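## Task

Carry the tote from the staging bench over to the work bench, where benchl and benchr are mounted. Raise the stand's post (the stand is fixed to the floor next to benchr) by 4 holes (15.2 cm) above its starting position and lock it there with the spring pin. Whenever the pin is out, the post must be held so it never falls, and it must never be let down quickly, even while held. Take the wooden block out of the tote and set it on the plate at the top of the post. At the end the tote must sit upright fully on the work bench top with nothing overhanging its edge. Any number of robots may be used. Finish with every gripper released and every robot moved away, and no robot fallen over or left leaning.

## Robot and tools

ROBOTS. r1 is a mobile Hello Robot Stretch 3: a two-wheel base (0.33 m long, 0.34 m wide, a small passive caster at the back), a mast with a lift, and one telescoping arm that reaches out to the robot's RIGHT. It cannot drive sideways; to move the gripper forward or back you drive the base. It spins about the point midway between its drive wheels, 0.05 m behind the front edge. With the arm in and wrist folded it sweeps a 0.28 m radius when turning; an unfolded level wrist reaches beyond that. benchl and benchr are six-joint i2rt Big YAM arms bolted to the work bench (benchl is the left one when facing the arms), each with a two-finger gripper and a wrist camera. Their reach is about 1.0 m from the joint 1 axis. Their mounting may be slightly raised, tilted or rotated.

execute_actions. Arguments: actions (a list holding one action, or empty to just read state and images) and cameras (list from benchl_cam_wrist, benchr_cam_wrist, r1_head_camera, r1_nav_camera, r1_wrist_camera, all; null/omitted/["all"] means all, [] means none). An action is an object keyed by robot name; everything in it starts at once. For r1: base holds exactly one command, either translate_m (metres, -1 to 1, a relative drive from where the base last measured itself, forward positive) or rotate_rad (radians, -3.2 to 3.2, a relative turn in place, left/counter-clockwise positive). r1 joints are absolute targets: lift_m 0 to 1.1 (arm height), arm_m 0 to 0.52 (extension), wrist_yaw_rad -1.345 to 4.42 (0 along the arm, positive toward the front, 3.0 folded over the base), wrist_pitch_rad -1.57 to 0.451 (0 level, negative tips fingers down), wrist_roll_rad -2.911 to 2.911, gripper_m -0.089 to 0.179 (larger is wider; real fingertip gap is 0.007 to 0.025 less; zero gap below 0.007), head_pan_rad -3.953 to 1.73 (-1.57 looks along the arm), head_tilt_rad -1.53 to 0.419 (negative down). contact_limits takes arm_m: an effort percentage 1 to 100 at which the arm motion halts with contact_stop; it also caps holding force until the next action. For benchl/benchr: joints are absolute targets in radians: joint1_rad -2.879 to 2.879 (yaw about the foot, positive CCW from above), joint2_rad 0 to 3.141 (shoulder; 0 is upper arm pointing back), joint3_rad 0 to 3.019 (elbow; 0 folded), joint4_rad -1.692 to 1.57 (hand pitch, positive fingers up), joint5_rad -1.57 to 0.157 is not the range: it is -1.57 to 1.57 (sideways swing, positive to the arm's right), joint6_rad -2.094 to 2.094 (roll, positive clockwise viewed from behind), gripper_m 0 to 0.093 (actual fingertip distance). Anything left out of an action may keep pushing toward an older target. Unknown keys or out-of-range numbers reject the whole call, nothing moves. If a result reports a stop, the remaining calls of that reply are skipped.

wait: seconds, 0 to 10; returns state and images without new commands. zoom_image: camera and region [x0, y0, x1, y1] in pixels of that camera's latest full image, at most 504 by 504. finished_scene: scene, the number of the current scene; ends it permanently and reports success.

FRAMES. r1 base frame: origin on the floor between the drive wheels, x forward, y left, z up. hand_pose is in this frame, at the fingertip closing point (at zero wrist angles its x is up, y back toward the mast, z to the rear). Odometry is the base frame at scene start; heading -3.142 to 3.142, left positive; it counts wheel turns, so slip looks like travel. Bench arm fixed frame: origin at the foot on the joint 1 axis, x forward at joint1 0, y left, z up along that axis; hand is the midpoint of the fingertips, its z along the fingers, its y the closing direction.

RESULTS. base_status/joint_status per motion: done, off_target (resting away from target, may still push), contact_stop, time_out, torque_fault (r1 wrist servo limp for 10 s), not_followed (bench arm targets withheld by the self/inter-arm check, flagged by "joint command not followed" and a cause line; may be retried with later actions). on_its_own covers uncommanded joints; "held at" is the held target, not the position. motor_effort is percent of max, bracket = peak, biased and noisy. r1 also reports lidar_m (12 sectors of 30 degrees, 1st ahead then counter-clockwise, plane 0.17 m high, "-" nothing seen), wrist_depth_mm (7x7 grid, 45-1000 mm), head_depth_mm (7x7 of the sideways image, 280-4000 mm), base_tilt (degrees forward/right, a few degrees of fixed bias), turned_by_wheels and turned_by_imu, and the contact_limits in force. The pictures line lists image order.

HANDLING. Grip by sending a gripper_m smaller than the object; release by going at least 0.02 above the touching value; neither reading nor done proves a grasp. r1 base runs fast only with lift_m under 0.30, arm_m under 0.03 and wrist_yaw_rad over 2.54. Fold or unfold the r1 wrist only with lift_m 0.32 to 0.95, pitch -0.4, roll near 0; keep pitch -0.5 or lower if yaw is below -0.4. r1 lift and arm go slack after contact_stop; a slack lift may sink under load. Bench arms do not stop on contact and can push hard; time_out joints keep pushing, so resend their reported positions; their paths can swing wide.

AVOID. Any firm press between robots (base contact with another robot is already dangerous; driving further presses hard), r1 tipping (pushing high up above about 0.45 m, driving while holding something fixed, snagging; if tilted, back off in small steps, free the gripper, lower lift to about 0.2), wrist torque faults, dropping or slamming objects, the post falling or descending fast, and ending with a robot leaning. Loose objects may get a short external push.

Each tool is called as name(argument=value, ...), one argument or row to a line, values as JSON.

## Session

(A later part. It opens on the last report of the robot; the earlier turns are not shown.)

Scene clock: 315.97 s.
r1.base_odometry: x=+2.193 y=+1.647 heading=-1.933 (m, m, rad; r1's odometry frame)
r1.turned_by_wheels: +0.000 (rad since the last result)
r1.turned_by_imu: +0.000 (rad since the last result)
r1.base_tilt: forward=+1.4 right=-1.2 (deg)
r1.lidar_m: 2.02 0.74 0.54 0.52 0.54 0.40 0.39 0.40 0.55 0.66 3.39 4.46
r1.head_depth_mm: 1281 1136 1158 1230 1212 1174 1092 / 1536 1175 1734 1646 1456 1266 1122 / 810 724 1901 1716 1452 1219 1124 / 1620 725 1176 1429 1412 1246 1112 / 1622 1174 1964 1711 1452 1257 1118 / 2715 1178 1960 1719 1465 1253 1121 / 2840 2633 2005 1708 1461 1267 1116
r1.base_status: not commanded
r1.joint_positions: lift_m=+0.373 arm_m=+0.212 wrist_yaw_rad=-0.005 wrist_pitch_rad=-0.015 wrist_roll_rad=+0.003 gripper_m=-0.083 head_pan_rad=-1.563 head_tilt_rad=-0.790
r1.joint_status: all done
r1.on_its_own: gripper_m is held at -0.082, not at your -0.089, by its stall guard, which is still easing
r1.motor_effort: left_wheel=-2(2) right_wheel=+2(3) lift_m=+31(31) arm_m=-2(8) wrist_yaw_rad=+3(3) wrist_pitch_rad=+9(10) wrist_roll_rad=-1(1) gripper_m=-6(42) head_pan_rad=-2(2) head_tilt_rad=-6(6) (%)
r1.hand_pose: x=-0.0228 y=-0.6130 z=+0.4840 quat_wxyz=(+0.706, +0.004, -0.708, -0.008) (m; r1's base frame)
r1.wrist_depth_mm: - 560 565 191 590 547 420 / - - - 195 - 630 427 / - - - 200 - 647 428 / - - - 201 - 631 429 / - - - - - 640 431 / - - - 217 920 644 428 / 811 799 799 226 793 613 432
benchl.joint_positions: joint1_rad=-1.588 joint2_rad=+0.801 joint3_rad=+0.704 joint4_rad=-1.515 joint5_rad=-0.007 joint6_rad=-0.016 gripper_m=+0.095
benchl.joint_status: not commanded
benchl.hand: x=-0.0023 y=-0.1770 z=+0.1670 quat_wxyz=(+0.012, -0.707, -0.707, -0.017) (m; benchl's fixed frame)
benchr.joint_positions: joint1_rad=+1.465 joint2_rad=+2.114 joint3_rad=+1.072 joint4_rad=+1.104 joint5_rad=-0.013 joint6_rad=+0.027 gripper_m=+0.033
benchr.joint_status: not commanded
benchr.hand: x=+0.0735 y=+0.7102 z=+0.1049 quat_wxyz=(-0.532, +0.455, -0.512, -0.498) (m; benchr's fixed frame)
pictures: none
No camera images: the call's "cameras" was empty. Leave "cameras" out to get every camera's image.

Works. Raise and repeat.

execute_actions(
  actions=[
    {"r1":{"joints":{"gripper_m":0.045}},"benchr":{"joints":{"joint2_rad":1.91,"joint4_rad":1.0,"joint3_rad":1.06}}},
  ],
  cameras=[],
)

execute_actions(
  actions=[
    {"r1":{"joints":{"arm_m":0.23}},"benchr":{"joints":{"joint2_rad":1.96}}},
  ],
  cameras=[],
)

execute_actions(
  actions=[
    {"r1":{"joints":{"gripper_m":-0.089}}},
  ],
  cameras=[],
)

execute_actions(
  actions=[
    {"r1":{"joints":{"arm_m":0.212}}},
  ],
  cameras=[],
)

Scene clock: 322.03 s.
r1.base_odometry: x=+2.193 y=+1.647 heading=-1.933 (m, m, rad; r1's odometry frame)
r1.turned_by_wheels: +0.000 (rad since the last result)
r1.turned_by_imu: -0.001 (rad since the last result)
r1.base_tilt: forward=+1.2 right=-0.9 (deg)
r1.lidar_m: 2.03 0.74 0.54 0.52 0.54 0.40 0.39 0.40 0.55 0.66 3.38 4.46
r1.head_depth_mm: 1271 1131 1151 1229 1212 1183 1079 / 1535 1171 1744 1648 1457 1263 1122 / 787 681 1910 1704 1465 1226 1119 / 1613 681 1176 1438 1414 1245 1123 / 1625 1174 1961 1709 1459 1265 1118 / 2742 1177 1979 1716 1457 1267 1118 / 2853 2643 2012 1719 1452 1262 1121
r1.base_status: not commanded
r1.joint_positions: lift_m=+0.373 arm_m=+0.212 wrist_yaw_rad=-0.003 wrist_pitch_rad=-0.016 wrist_roll_rad=+0.003 gripper_m=+0.045 head_pan_rad=-1.563 head_tilt_rad=-0.790
r1.joint_status: all done
r1.motor_effort: left_wheel=-2(3) right_wheel=+2(4) lift_m=+32(32) arm_m=-1(2) wrist_yaw_rad=+2(2) wrist_pitch_rad=+10(10) wrist_roll_rad=-1(1) gripper_m=+0(82) head_pan_rad=-2(3) head_tilt_rad=-5(5) (%)
r1.hand_pose: x=-0.0221 y=-0.6129 z=+0.4839 quat_wxyz=(+0.706, +0.005, -0.708, -0.007) (m; r1's base frame)
r1.wrist_depth_mm: - 564 575 191 585 554 425 / - - - 196 - 641 420 / - - - 201 - 647 426 / - - - 201 - 638 428 / - - - 206 - 645 434 / - - - 216 910 651 430 / 831 811 793 223 804 600 436
benchl.joint_positions: joint1_rad=-1.588 joint2_rad=+0.801 joint3_rad=+0.704 joint4_rad=-1.515 joint5_rad=-0.007 joint6_rad=-0.016 gripper_m=+0.095
benchl.joint_status: not commanded
benchl.hand: x=-0.0023 y=-0.1770 z=+0.1670 quat_wxyz=(+0.012, -0.707, -0.707, -0.017) (m; benchl's fixed frame)
benchr.joint_positions: joint1_rad=+1.464 joint2_rad=+2.028 joint3_rad=+1.063 joint4_rad=+1.020 joint5_rad=-0.013 joint6_rad=+0.026 gripper_m=+0.033
benchr.joint_status: all done
benchr.hand: x=+0.0739 y=+0.7093 z=+0.1396 quat_wxyz=(-0.531, +0.456, -0.514, -0.496) (m; benchr's fixed frame)
pictures: none
No camera images: the call's "cameras" was empty. Leave "cameras" out to get every camera's image.

Scene clock: 323.03 s.
r1.base_odometry: x=+2.193 y=+1.647 heading=-1.933 (m, m, rad; r1's odometry frame)
r1.turned_by_wheels: +0.000 (rad since the last result)
r1.turned_by_imu: +0.000 (rad since the last result)
r1.base_tilt: forward=+1.3 right=-0.9 (deg)
r1.lidar_m: 2.02 0.74 0.54 0.52 0.54 0.40 0.39 0.40 0.55 0.66 3.38 4.45
r1.head_depth_mm: 1276 1132 1157 1222 1215 1178 1084 / 1547 1177 1734 1638 1453 1266 1117 / 787 680 1905 1716 1457 1220 1119 / 1625 681 1178 1438 1409 1241 1124 / 1629 1176 1959 1701 1461 1267 1121 / 2742 1177 1965 1715 1453 1268 1123 / 2810 2646 2012 1705 1453 1261 1119
r1.base_status: not commanded
r1.joint_positions: lift_m=+0.373 arm_m=+0.230 wrist_yaw_rad=-0.002 wrist_pitch_rad=-0.016 wrist_roll_rad=+0.003 gripper_m=+0.045 head_pan_rad=-1.563 head_tilt_rad=-0.790
r1.joint_status: all done
r1.motor_effort: left_wheel=-1(2) right_wheel=+2(1) lift_m=+32(31) arm_m=+3(9) wrist_yaw_rad=+1(1) wrist_pitch_rad=+10(9) wrist_roll_rad=-2(1) gripper_m=+0(1) head_pan_rad=-2(3) head_tilt_rad=-5(5) (%)
r1.hand_pose: x=-0.0220 y=-0.6305 z=+0.4839 quat_wxyz=(+0.706, +0.005, -0.708, -0.007) (m; r1's base frame)
r1.wrist_depth_mm: - 559 569 174 581 558 432 / - - - 179 - 644 426 / - - - 182 - 641 427 / - - - 183 - 647 430 / - - - 185 - 658 424 / - - - 197 906 649 436 / 792 795 779 204 783 599 433
benchl.joint_positions: joint1_rad=-1.588 joint2_rad=+0.801 joint3_rad=+0.704 joint4_rad=-1.515 joint5_rad=-0.007 joint6_rad=-0.016 gripper_m=+0.095
benchl.joint_status: not commanded
benchl.hand: x=-0.0023 y=-0.1770 z=+0.1670 quat_wxyz=(+0.012, -0.707, -0.707, -0.017) (m; benchl's fixed frame)
benchr.joint_positions: joint1_rad=+1.464 joint2_rad=+2.030 joint3_rad=+1.063 joint4_rad=+1.022 joint5_rad=-0.013 joint6_rad=+0.026 gripper_m=+0.033
benchr.joint_status: all done
benchr.hand: x=+0.0739 y=+0.7093 z=+0.1384 quat_wxyz=(-0.531, +0.457, -0.514, -0.496) (m; benchr's fixed frame)
pictures: none
No camera images: the call's "cameras" was empty. Leave "cameras" out to get every camera's image.

Scene clock: 324.87 s.
r1.base_odometry: x=+2.193 y=+1.647 heading=-1.933 (m, m, rad; r1's odometry frame)
r1.turned_by_wheels: +0.000 (rad since the last result)
r1.turned_by_imu: +0.000 (rad since the last result)
r1.base_tilt: forward=+1.4 right=-1.1 (deg)
r1.lidar_m: 2.03 0.74 0.54 0.52 0.54 0.40 0.39 0.40 0.55 0.65 3.38 4.41
r1.head_depth_mm: 1274 1125 1161 1227 1207 1178 1080 / 1526 1180 1729 1652 1455 1259 1117 / 788 682 1891 1707 1465 1220 1117 / 1618 680 1174 1427 1417 1239 1117 / 1619 1178 1940 1708 1456 1263 1124 / 2742 1168 1930 1704 1460 1267 1113 / 2834 2646 2013 1709 1452 1264 1116
r1.base_status: not commanded
r1.joint_positions: lift_m=+0.373 arm_m=+0.230 wrist_yaw_rad=-0.004 wrist_pitch_rad=-0.016 wrist_roll_rad=+0.003 gripper_m=-0.087 head_pan_rad=-1.563 head_tilt_rad=-0.790
r1.joint_status: all done
r1.motor_effort: left_wheel=-2(2) right_wheel=+3(4) lift_m=+31(32) arm_m=-3(2) wrist_yaw_rad=+3(2) wrist_pitch_rad=+10(9) wrist_roll_rad=-1(1) gripper_m=-41(96) head_pan_rad=-3(2) head_tilt_rad=-6(5) (%)
r1.hand_pose: x=-0.0225 y=-0.6311 z=+0.4839 quat_wxyz=(+0.706, +0.004, -0.708, -0.007) (m; r1's base frame)
r1.wrist_depth_mm: - 565 565 173 602 549 427 / - - - 180 - 638 428 / - - - 182 - 638 428 / - - - 182 - 632 431 / - - - 153 - 640 428 / - - - 196 912 637 433 / 805 810 807 205 774 601 431
benchl.joint_positions: joint1_rad=-1.588 joint2_rad=+0.801 joint3_rad=+0.704 joint4_rad=-1.515 joint5_rad=-0.007 joint6_rad=-0.016 gripper_m=+0.095
benchl.joint_status: not commanded
benchl.hand: x=-0.0023 y=-0.1770 z=+0.1670 quat_wxyz=(+0.012, -0.707, -0.707, -0.017) (m; benchl's fixed frame)
benchr.joint_positions: joint1_rad=+1.464 joint2_rad=+2.030 joint3_rad=+1.063 joint4_rad=+1.022 joint5_rad=-0.013 joint6_rad=+0.026 gripper_m=+0.033
benchr.joint_status: not commanded
benchr.hand: x=+0.0739 y=+0.7093 z=+0.1384 quat_wxyz=(-0.531, +0.457, -0.514, -0.496) (m; benchr's fixed frame)
pictures: none
No camera images: the call's "cameras" was empty. Leave "cameras" out to get every camera's image.

Scene clock: 325.87 s.
r1.base_odometry: x=+2.193 y=+1.647 heading=-1.933 (m, m, rad; r1's odometry frame)
r1.turned_by_wheels: +0.000 (rad since the last result)
r1.turned_by_imu: +0.000 (rad since the last result)
r1.base_tilt: forward=+1.2 right=-0.9 (deg)
r1.lidar_m: 2.02 0.74 0.54 0.52 0.54 0.40 0.39 0.40 0.55 0.66 3.37 4.43
r1.head_depth_mm: 1272 1129 1160 1233 1212 1175 1084 / 1537 1177 1735 1656 1447 1260 1122 / 787 668 1892 1698 1466 1218 1125 / 1611 668 1183 1440 1411 1243 1119 / 1639 1175 1949 1721 1455 1261 1119 / 2732 1176 1974 1723 1457 1265 1121 / 2839 2653 2017 1707 1452 1270 1117
r1.base_status: not commanded
r1.joint_positions: lift_m=+0.373 arm_m=+0.212 wrist_yaw_rad=-0.005 wrist_pitch_rad=-0.015 wrist_roll_rad=+0.003 gripper_m=-0.083 head_pan_rad=-1.563 head_tilt_rad=-0.790
r1.joint_status: all done
r1.on_its_own: gripper_m is held at -0.082, not at your -0.089, by its stall guard, which is still easing
r1.motor_effort: left_wheel=-2(2) right_wheel=+3(3) lift_m=+31(32) arm_m=-2(7) wrist_yaw_rad=+3(4) wrist_pitch_rad=+9(10) wrist_roll_rad=-1(1) gripper_m=-7(41) head_pan_rad=-2(3) head_tilt_rad=-5(6) (%)
r1.hand_pose: x=-0.0228 y=-0.6130 z=+0.4842 quat_wxyz=(+0.706, +0.004, -0.708, -0.007) (m; r1's base frame)
r1.wrist_depth_mm: - 564 562 191 582 553 423 / - - - 197 - 638 426 / - - - 199 - 632 427 / - - - 201 - 632 425 / - - - - - 631 429 / - - - 216 920 647 431 / 787 813 786 225 785 625 432
benchl.joint_positions: joint1_rad=-1.588 joint2_rad=+0.801 joint3_rad=+0.704 joint4_rad=-1.515 joint5_rad=-0.007 joint6_rad=-0.016 gripper_m=+0.095
benchl.joint_status: not commanded
benchl.hand: x=-0.0023 y=-0.1770 z=+0.1670 quat_wxyz=(+0.012, -0.707, -0.707, -0.017) (m; benchl's fixed frame)
benchr.joint_positions: joint1_rad=+1.464 joint2_rad=+2.021 joint3_rad=+1.063 joint4_rad=+1.018 joint5_rad=-0.013 joint6_rad=+0.028 gripper_m=+0.033
benchr.joint_status: not commanded
benchr.hand: x=+0.0739 y=+0.7092 z=+0.1440 quat_wxyz=(-0.531, +0.455, -0.513, -0.497) (m; benchr's fixed frame)
pictures: none
No camera images: the call's "cameras" was empty. Leave "cameras" out to get every camera's image.

execute_actions(
  actions=[
    {"r1":{"joints":{"gripper_m":0.045}},"benchr":{"joints":{"joint2_rad":1.83,"joint4_rad":0.92}}},
  ],
  cameras=[],
)

execute_actions(
  actions=[
    {"r1":{"joints":{"arm_m":0.23}},"benchr":{"joints":{"joint2_rad":1.88}}},
  ],
  cameras=[],
)

execute_actions(
  actions=[
    {"r1":{"joints":{"gripper_m":-0.089}}},
  ],
  cameras=[],
)

execute_actions(
  actions=[
    {"r1":{"joints":{"arm_m":0.212}}},
  ],
  cameras=[],
)

execute_actions(
  actions=[
    {"r1":{"joints":{"gripper_m":0.045,"arm_m":0.0}},"benchr":{"joints":{"joint2_rad":1.75,"joint4_rad":0.84,"joint3_rad":1.07}}},
  ],
  cameras=[],
)

execute_actions(
  actions=[
    {"benchr":{"joints":{"joint2_rad":1.87}}},
  ],
  cameras=["benchr_cam_wrist"],
)

Scene clock: 334.23 s.
r1.base_odometry: x=+2.193 y=+1.647 heading=-1.933 (m, m, rad; r1's odometry frame)
r1.turned_by_wheels: +0.000 (rad since the last result)
r1.turned_by_imu: -0.002 (rad since the last result)
r1.base_tilt: forward=+1.3 right=-0.8 (deg)
r1.lidar_m: 2.03 0.74 0.54 0.52 0.54 0.40 0.39 0.40 0.55 0.66 3.39 4.44
r1.head_depth_mm: 1278 1129 1159 1229 1209 1174 1085 / 1534 1128 1734 1655 1450 1263 1119 / 764 653 1894 1710 1451 1214 1118 / 1609 651 1179 1428 1418 1249 1115 / 1618 1179 1946 1716 1457 1268 1124 / 2718 1167 1944 1709 1451 1260 1114 / 2866 2660 2016 1712 1445 1266 1115
r1.base_status: not commanded
r1.joint_positions: lift_m=+0.373 arm_m=+0.212 wrist_yaw_rad=-0.003 wrist_pitch_rad=-0.015 wrist_roll_rad=+0.003 gripper_m=+0.045 head_pan_rad=-1.563 head_tilt_rad=-0.790
r1.joint_status: all done
r1.motor_effort: left_wheel=-2(2) right_wheel=+2(3) lift_m=+32(32) arm_m=-1(2) wrist_yaw_rad=+2(3) wrist_pitch_rad=+9(9) wrist_roll_rad=-1(1) gripper_m=+0(80) head_pan_rad=-2(2) head_tilt_rad=-6(6) (%)
r1.hand_pose: x=-0.0221 y=-0.6130 z=+0.4841 quat_wxyz=(+0.706, +0.005, -0.708, -0.006) (m; r1's base frame)
r1.wrist_depth_mm: - 560 573 190 583 549 428 / - - - 196 - 634 431 / - - - 201 - 642 422 / - - - 201 - 658 430 / - - - 206 - 640 432 / - - - 214 919 656 434 / 819 806 809 225 802 602 431
benchl.joint_positions: joint1_rad=-1.588 joint2_rad=+0.801 joint3_rad=+0.704 joint4_rad=-1.515 joint5_rad=-0.007 joint6_rad=-0.016 gripper_m=+0.095
benchl.joint_status: not commanded
benchl.hand: x=-0.0023 y=-0.1770 z=+0.1670 quat_wxyz=(+0.012, -0.707, -0.707, -0.017) (m; benchl's fixed frame)
benchr.joint_positions: joint1_rad=+1.464 joint2_rad=+1.945 joint3_rad=+1.064 joint4_rad=+0.938 joint5_rad=-0.014 joint6_rad=+0.027 gripper_m=+0.033
benchr.joint_status: all done
benchr.hand: x=+0.0743 y=+0.7082 z=+0.1773 quat_wxyz=(-0.531, +0.456, -0.514, -0.496) (m; benchr's fixed frame)
pictures: none
No camera images: the call's "cameras" was empty. Leave "cameras" out to get every camera's image.

Scene clock: 335.23 s.
r1.base_odometry: x=+2.193 y=+1.647 heading=-1.933 (m, m, rad; r1's odometry frame)
r1.turned_by_wheels: +0.000 (rad since the last result)
r1.turned_by_imu: +0.000 (rad since the last result)
r1.base_tilt: forward=+1.3 right=-0.9 (deg)
r1.lidar_m: 2.03 0.74 0.54 0.52 0.54 0.40 0.39 0.40 0.55 0.66 3.38 4.43
r1.head_depth_mm: 1274 1131 1168 1232 1218 1176 1080 / 1532 1128 1748 1649 1465 1264 1113 / 765 654 1887 1710 1453 1226 1115 / 1616 653 1180 1422 1409 1248 1118 / 1617 1176 1955 1701 1460 1265 1120 / 2695 1173 1953 1709 1458 1261 1118 / 2850 2645 2005 1714 1464 1269 1119
r1.base_status: not commanded
r1.joint_positions: lift_m=+0.373 arm_m=+0.230 wrist_yaw_rad=-0.002 wrist_pitch_rad=-0.015 wrist_roll_rad=+0.003 gripper_m=+0.045 head_pan_rad=-1.563 head_tilt_rad=-0.790
r1.joint_status: all done
r1.motor_effort: left_wheel=-2(2) right_wheel=+2(2) lift_m=+31(31) arm_m=+3(0) wrist_yaw_rad=+1(1) wrist_pitch_rad=+9(9) wrist_roll_rad=-1(2) gripper_m=+1(0) head_pan_rad=-2(2) head_tilt_rad=-5(5) (%)
r1.hand_pose: x=-0.0220 y=-0.6305 z=+0.4841 quat_wxyz=(+0.706, +0.005, -0.708, -0.006) (m; r1's base frame)
r1.wrist_depth_mm: - 554 569 175 587 567 431 / - - - 180 - 634 428 / - - - 182 - 646 427 / - - - 183 - 639 426 / - - - 186 - 656 434 / - - - 197 917 658 437 / 803 810 800 204 792 604 441
benchl.joint_positions: joint1_rad=-1.588 joint2_rad=+0.801 joint3_rad=+0.704 joint4_rad=-1.515 joint5_rad=-0.007 joint6_rad=-0.016 gripper_m=+0.095
benchl.joint_status: not commanded
benchl.hand: x=-0.0023 y=-0.1770 z=+0.1670 quat_wxyz=(+0.012, -0.707, -0.707, -0.017) (m; benchl's fixed frame)
benchr.joint_positions: joint1_rad=+1.464 joint2_rad=+1.947 joint3_rad=+1.064 joint4_rad=+0.939 joint5_rad=-0.014 joint6_rad=+0.027 gripper_m=+0.033
benchr.joint_status: all done
benchr.hand: x=+0.0743 y=+0.7083 z=+0.1758 quat_wxyz=(-0.531, +0.456, -0.514, -0.496) (m; benchr's fixed frame)
pictures: none
No camera images: the call's "cameras" was empty. Leave "cameras" out to get every camera's image.

Scene clock: 337.07 s.
r1.base_odometry: x=+2.193 y=+1.647 heading=-1.933 (m, m, rad; r1's odometry frame)
r1.turned_by_wheels: +0.000 (rad since the last result)
r1.turned_by_imu: +0.000 (rad since the last result)
r1.base_tilt: forward=+1.4 right=-0.9 (deg)
r1.lidar_m: 2.03 0.74 0.54 0.52 0.54 0.40 0.39 0.40 0.55 0.65 3.38 4.45
r1.head_depth_mm: 1270 1129 1164 1229 1216 1176 1082 / 1534 1124 1732 1661 1445 1269 1118 / 764 652 1898 1698 1468 1225 1123 / 1622 653 1178 1431 1408 1245 1117 / 1603 1169 1946 1722 1457 1273 1122 / 2710 1176 1947 1703 1450 1273 1115 / 2820 2617 2024 1713 1455 1268 1120
r1.base_status: not commanded
r1.joint_positions: lift_m=+0.373 arm_m=+0.230 wrist_yaw_rad=-0.004 wrist_pitch_rad=-0.015 wrist_roll_rad=+0.003 gripper_m=-0.087 head_pan_rad=-1.563 head_tilt_rad=-0.790
r1.joint_status: all done
r1.motor_effort: left_wheel=-2(2) right_wheel=+3(4) lift_m=+31(32) arm_m=-3(2) wrist_yaw_rad=+2(3) wrist_pitch_rad=+9(9) wrist_roll_rad=-1(1) gripper_m=-42(96) head_pan_rad=-2(2) head_tilt_rad=-6(5) (%)
r1.hand_pose: x=-0.0225 y=-0.6311 z=+0.4841 quat_wxyz=(+0.706, +0.004, -0.708, -0.007) (m; r1's base frame)
r1.wrist_depth_mm: - 561 569 174 585 557 424 / - - - 178 - 642 423 / - - - 182 - 640 424 / - - - 183 - 636 427 / - - - 153 - 644 429 / - - - 195 905 648 436 / 816 784 803 204 797 610 431
benchl.joint_positions: joint1_rad=-1.588 joint2_rad=+0.801 joint3_rad=+0.704 joint4_rad=-1.515 joint5_rad=-0.007 joint6_rad=-0.016 gripper_m=+0.095
benchl.joint_status: not commanded
benchl.hand: x=-0.0023 y=-0.1770 z=+0.1670 quat_wxyz=(+0.012, -0.707, -0.707, -0.017) (m; benchl's fixed frame)
benchr.joint_positions: joint1_rad=+1.464 joint2_rad=+1.947 joint3_rad=+1.064 joint4_rad=+0.939 joint5_rad=-0.014 joint6_rad=+0.027 gripper_m=+0.033
benchr.joint_status: not commanded
benchr.hand: x=+0.0743 y=+0.7083 z=+0.1758 quat_wxyz=(-0.531, +0.456, -0.514, -0.496) (m; benchr's fixed frame)
pictures: none
No camera images: the call's "cameras" was empty. Leave "cameras" out to get every camera's image.

Scene clock: 338.07 s.
r1.base_odometry: x=+2.193 y=+1.647 heading=-1.933 (m, m, rad; r1's odometry frame)
r1.turned_by_wheels: +0.000 (rad since the last result)
r1.turned_by_imu: +0.000 (rad since the last result)
r1.base_tilt: forward=+1.3 right=-0.9 (deg)
r1.lidar_m: 2.03 0.74 0.54 0.52 0.54 0.40 0.39 0.40 0.55 0.66 3.39 4.48
r1.head_depth_mm: 1278 1126 1164 1225 1215 1179 1085 / 1535 1129 1735 1651 1450 1273 1123 / 706 643 1888 1697 1454 1219 1120 / 1630 643 1176 1430 1421 1241 1121 / 1638 1176 1980 1711 1457 1263 1119 / 2732 1176 1942 1705 1451 1269 1120 / 2856 2636 2022 1732 1452 1270 1122
r1.base_status: not commanded
r1.joint_positions: lift_m=+0.373 arm_m=+0.212 wrist_yaw_rad=-0.005 wrist_pitch_rad=-0.014 wrist_roll_rad=+0.003 gripper_m=-0.083 head_pan_rad=-1.563 head_tilt_rad=-0.790
r1.joint_status: all done
r1.on_its_own: gripper_m is held at -0.082, not at your -0.089, by its stall guard, which is still easing
r1.motor_effort: left_wheel=-2(2) right_wheel=+3(3) lift_m=+31(31) arm_m=-2(10) wrist_yaw_rad=+2(3) wrist_pitch_rad=+9(9) wrist_roll_rad=-1(1) gripper_m=-7(42) head_pan_rad=-3(3) head_tilt_rad=-6(5) (%)
r1.hand_pose: x=-0.0228 y=-0.6130 z=+0.4844 quat_wxyz=(+0.706, +0.003, -0.708, -0.007) (m; r1's base frame)
r1.wrist_depth_mm: - 556 559 191 584 551 426 / - - - 197 - 627 426 / - - - 200 - 640 428 / - - - 201 - 630 426 / - - - - - 650 430 / - - - 216 907 662 434 / 836 784 779 225 789 625 436
benchl.joint_positions: joint1_rad=-1.588 joint2_rad=+0.801 joint3_rad=+0.704 joint4_rad=-1.515 joint5_rad=-0.007 joint6_rad=-0.016 gripper_m=+0.095
benchl.joint_status: not commanded
benchl.hand: x=-0.0023 y=-0.1770 z=+0.1670 quat_wxyz=(+0.012, -0.707, -0.707, -0.017) (m; benchl's fixed frame)
benchr.joint_positions: joint1_rad=+1.464 joint2_rad=+1.943 joint3_rad=+1.065 joint4_rad=+0.938 joint5_rad=-0.014 joint6_rad=+0.028 gripper_m=+0.033
benchr.joint_status: not commanded
benchr.hand: x=+0.0743 y=+0.7084 z=+0.1794 quat_wxyz=(-0.532, +0.455, -0.513, -0.497) (m; benchr's fixed frame)
pictures: none
No camera images: the call's "cameras" was empty. Leave "cameras" out to get every camera's image.

Scene clock: 340.87 s.
r1.base_odometry: x=+2.193 y=+1.647 heading=-1.933 (m, m, rad; r1's odometry frame)
r1.turned_by_wheels: +0.000 (rad since the last result)
r1.turned_by_imu: +0.000 (rad since the last result)
r1.base_tilt: forward=+1.3 right=-1.1 (deg)
r1.lidar_m: 2.03 0.74 0.54 0.52 0.54 0.40 0.39 0.40 0.55 0.66 3.39 4.45
r1.head_depth_mm: 1276 1129 1165 1234 1211 1182 1089 / 1543 1131 1734 1652 1461 1265 1130 / 653 1054 1894 1708 1453 1259 1141 / 1613 1047 1181 1433 1381 1264 1103 / 1612 1179 1953 1711 1452 1268 1115 / 2737 1176 1968 1723 1448 1260 1121 / 2800 2638 2003 1703 1457 1266 1114
r1.base_status: not commanded
r1.joint_positions: lift_m=+0.373 arm_m=+0.000 wrist_yaw_rad=+0.001 wrist_pitch_rad=-0.015 wrist_roll_rad=+0.003 gripper_m=+0.045 head_pan_rad=-1.563 head_tilt_rad=-0.790
r1.joint_status: all done
r1.motor_effort: left_wheel=-1(3) right_wheel=+1(4) lift_m=+32(32) arm_m=-2(4) wrist_yaw_rad=-1(4) wrist_pitch_rad=+9(9) wrist_roll_rad=-1(1) gripper_m=+0(81) head_pan_rad=-2(3) head_tilt_rad=-6(5) (%)
r1.hand_pose: x=-0.0212 y=-0.4011 z=+0.4841 quat_wxyz=(+0.706, +0.006, -0.708, -0.005) (m; r1's base frame)
r1.wrist_depth_mm: - - 736 649 661 596 432 / - - - 876 - 645 433 / - - - 761 - 645 434 / - - - - - 664 430 / - - - - - 665 436 / - - - 842 911 669 440 / 822 811 812 763 801 608 436
benchl.joint_positions: joint1_rad=-1.588 joint2_rad=+0.801 joint3_rad=+0.704 joint4_rad=-1.515 joint5_rad=-0.007 joint6_rad=-0.016 gripper_m=+0.095
benchl.joint_status: not commanded
benchl.hand: x=-0.0023 y=-0.1770 z=+0.1670 quat_wxyz=(+0.012, -0.707, -0.707, -0.017) (m; benchl's fixed frame)
benchr.joint_positions: joint1_rad=+1.462 joint2_rad=+1.867 joint3_rad=+1.076 joint4_rad=+0.852 joint5_rad=-0.014 joint6_rad=+0.028 gripper_m=+0.033
benchr.joint_status: all done
benchr.hand: x=+0.0749 y=+0.7074 z=+0.2158 quat_wxyz=(-0.532, +0.455, -0.513, -0.497) (m; benchr's fixed frame)
pictures: none
No camera images: the call's "cameras" was empty. Leave "cameras" out to get every camera's image.

Scene clock: 341.60 s.
r1.base_odometry: x=+2.193 y=+1.647 heading=-1.933 (m, m, rad; r1's odometry frame)
r1.turned_by_wheels: +0.000 (rad since the last result)
r1.turned_by_imu: +0.000 (rad since the last result)
r1.base_tilt: forward=+1.2 right=-1.0 (deg)
r1.lidar_m: 2.03 0.74 0.54 0.52 0.54 0.40 0.39 0.40 0.55 0.65 3.41 4.45
r1.head_depth_mm: 1276 1125 1162 1229 1213 1178 1082 / 1547 1127 1741 1657 1453 1267 1128 / 666 1051 1911 1715 1462 1272 1133 / 1621 1049 1182 1436 1375 1266 1095 / 1623 1171 1956 1704 1454 1270 1116 / 2720 1175 1936 1712 1454 1272 1120 / 2870 2653 2031 1727 1459 1264 1121
r1.base_status: not commanded
r1.joint_positions: lift_m=+0.373 arm_m=+0.000 wrist_yaw_rad=+0.001 wrist_pitch_rad=-0.015 wrist_roll_rad=+0.003 gripper_m=+0.045 head_pan_rad=-1.563 head_tilt_rad=-0.790
r1.joint_status: not commanded
r1.motor_effort: left_wheel=-1(1) right_wheel=+1(1) lift_m=+31(31) arm_m=-2(3) wrist_yaw_rad=-1(1) wrist_pitch_rad=+9(9) wrist_roll_rad=-1(1) gripper_m=+0(1) head_pan_rad=-2(3) head_tilt_rad=-5(6) (%)
r1.hand_pose: x=-0.0212 y=-0.4011 z=+0.4841 quat_wxyz=(+0.706, +0.006, -0.708, -0.005) (m; r1's base frame)
r1.wrist_depth_mm: - - 747 658 663 606 427 / - - - 826 - 663 435 / - - - 760 - 650 438 / - - - - - 648 429 / - - - - - 663 430 / - - - 852 920 661 435 / 803 821 789 769 789 614 444
benchl.joint_positions: joint1_rad=-1.588 joint2_rad=+0.801 joint3_rad=+0.704 joint4_rad=-1.515 joint5_rad=-0.007 joint6_rad=-0.016 gripper_m=+0.095
benchl.joint_status: not commanded
benchl.hand: x=-0.0023 y=-0.1770 z=+0.1670 quat_wxyz=(+0.012, -0.707, -0.707, -0.017) (m; benchl's fixed frame)
benchr.joint_positions: joint1_rad=+1.462 joint2_rad=+1.878 joint3_rad=+1.077 joint4_rad=+0.857 joint5_rad=-0.014 joint6_rad=+0.028 gripper_m=+0.033
benchr.joint_status: all done
benchr.hand: x=+0.0751 y=+0.7087 z=+0.2107 quat_wxyz=(-0.531, +0.455, -0.514, -0.497) (m; benchr's fixed frame)
pictures: benchr_cam_wrist
Images, in order (width x height): benchr_cam_wrist 616x616.

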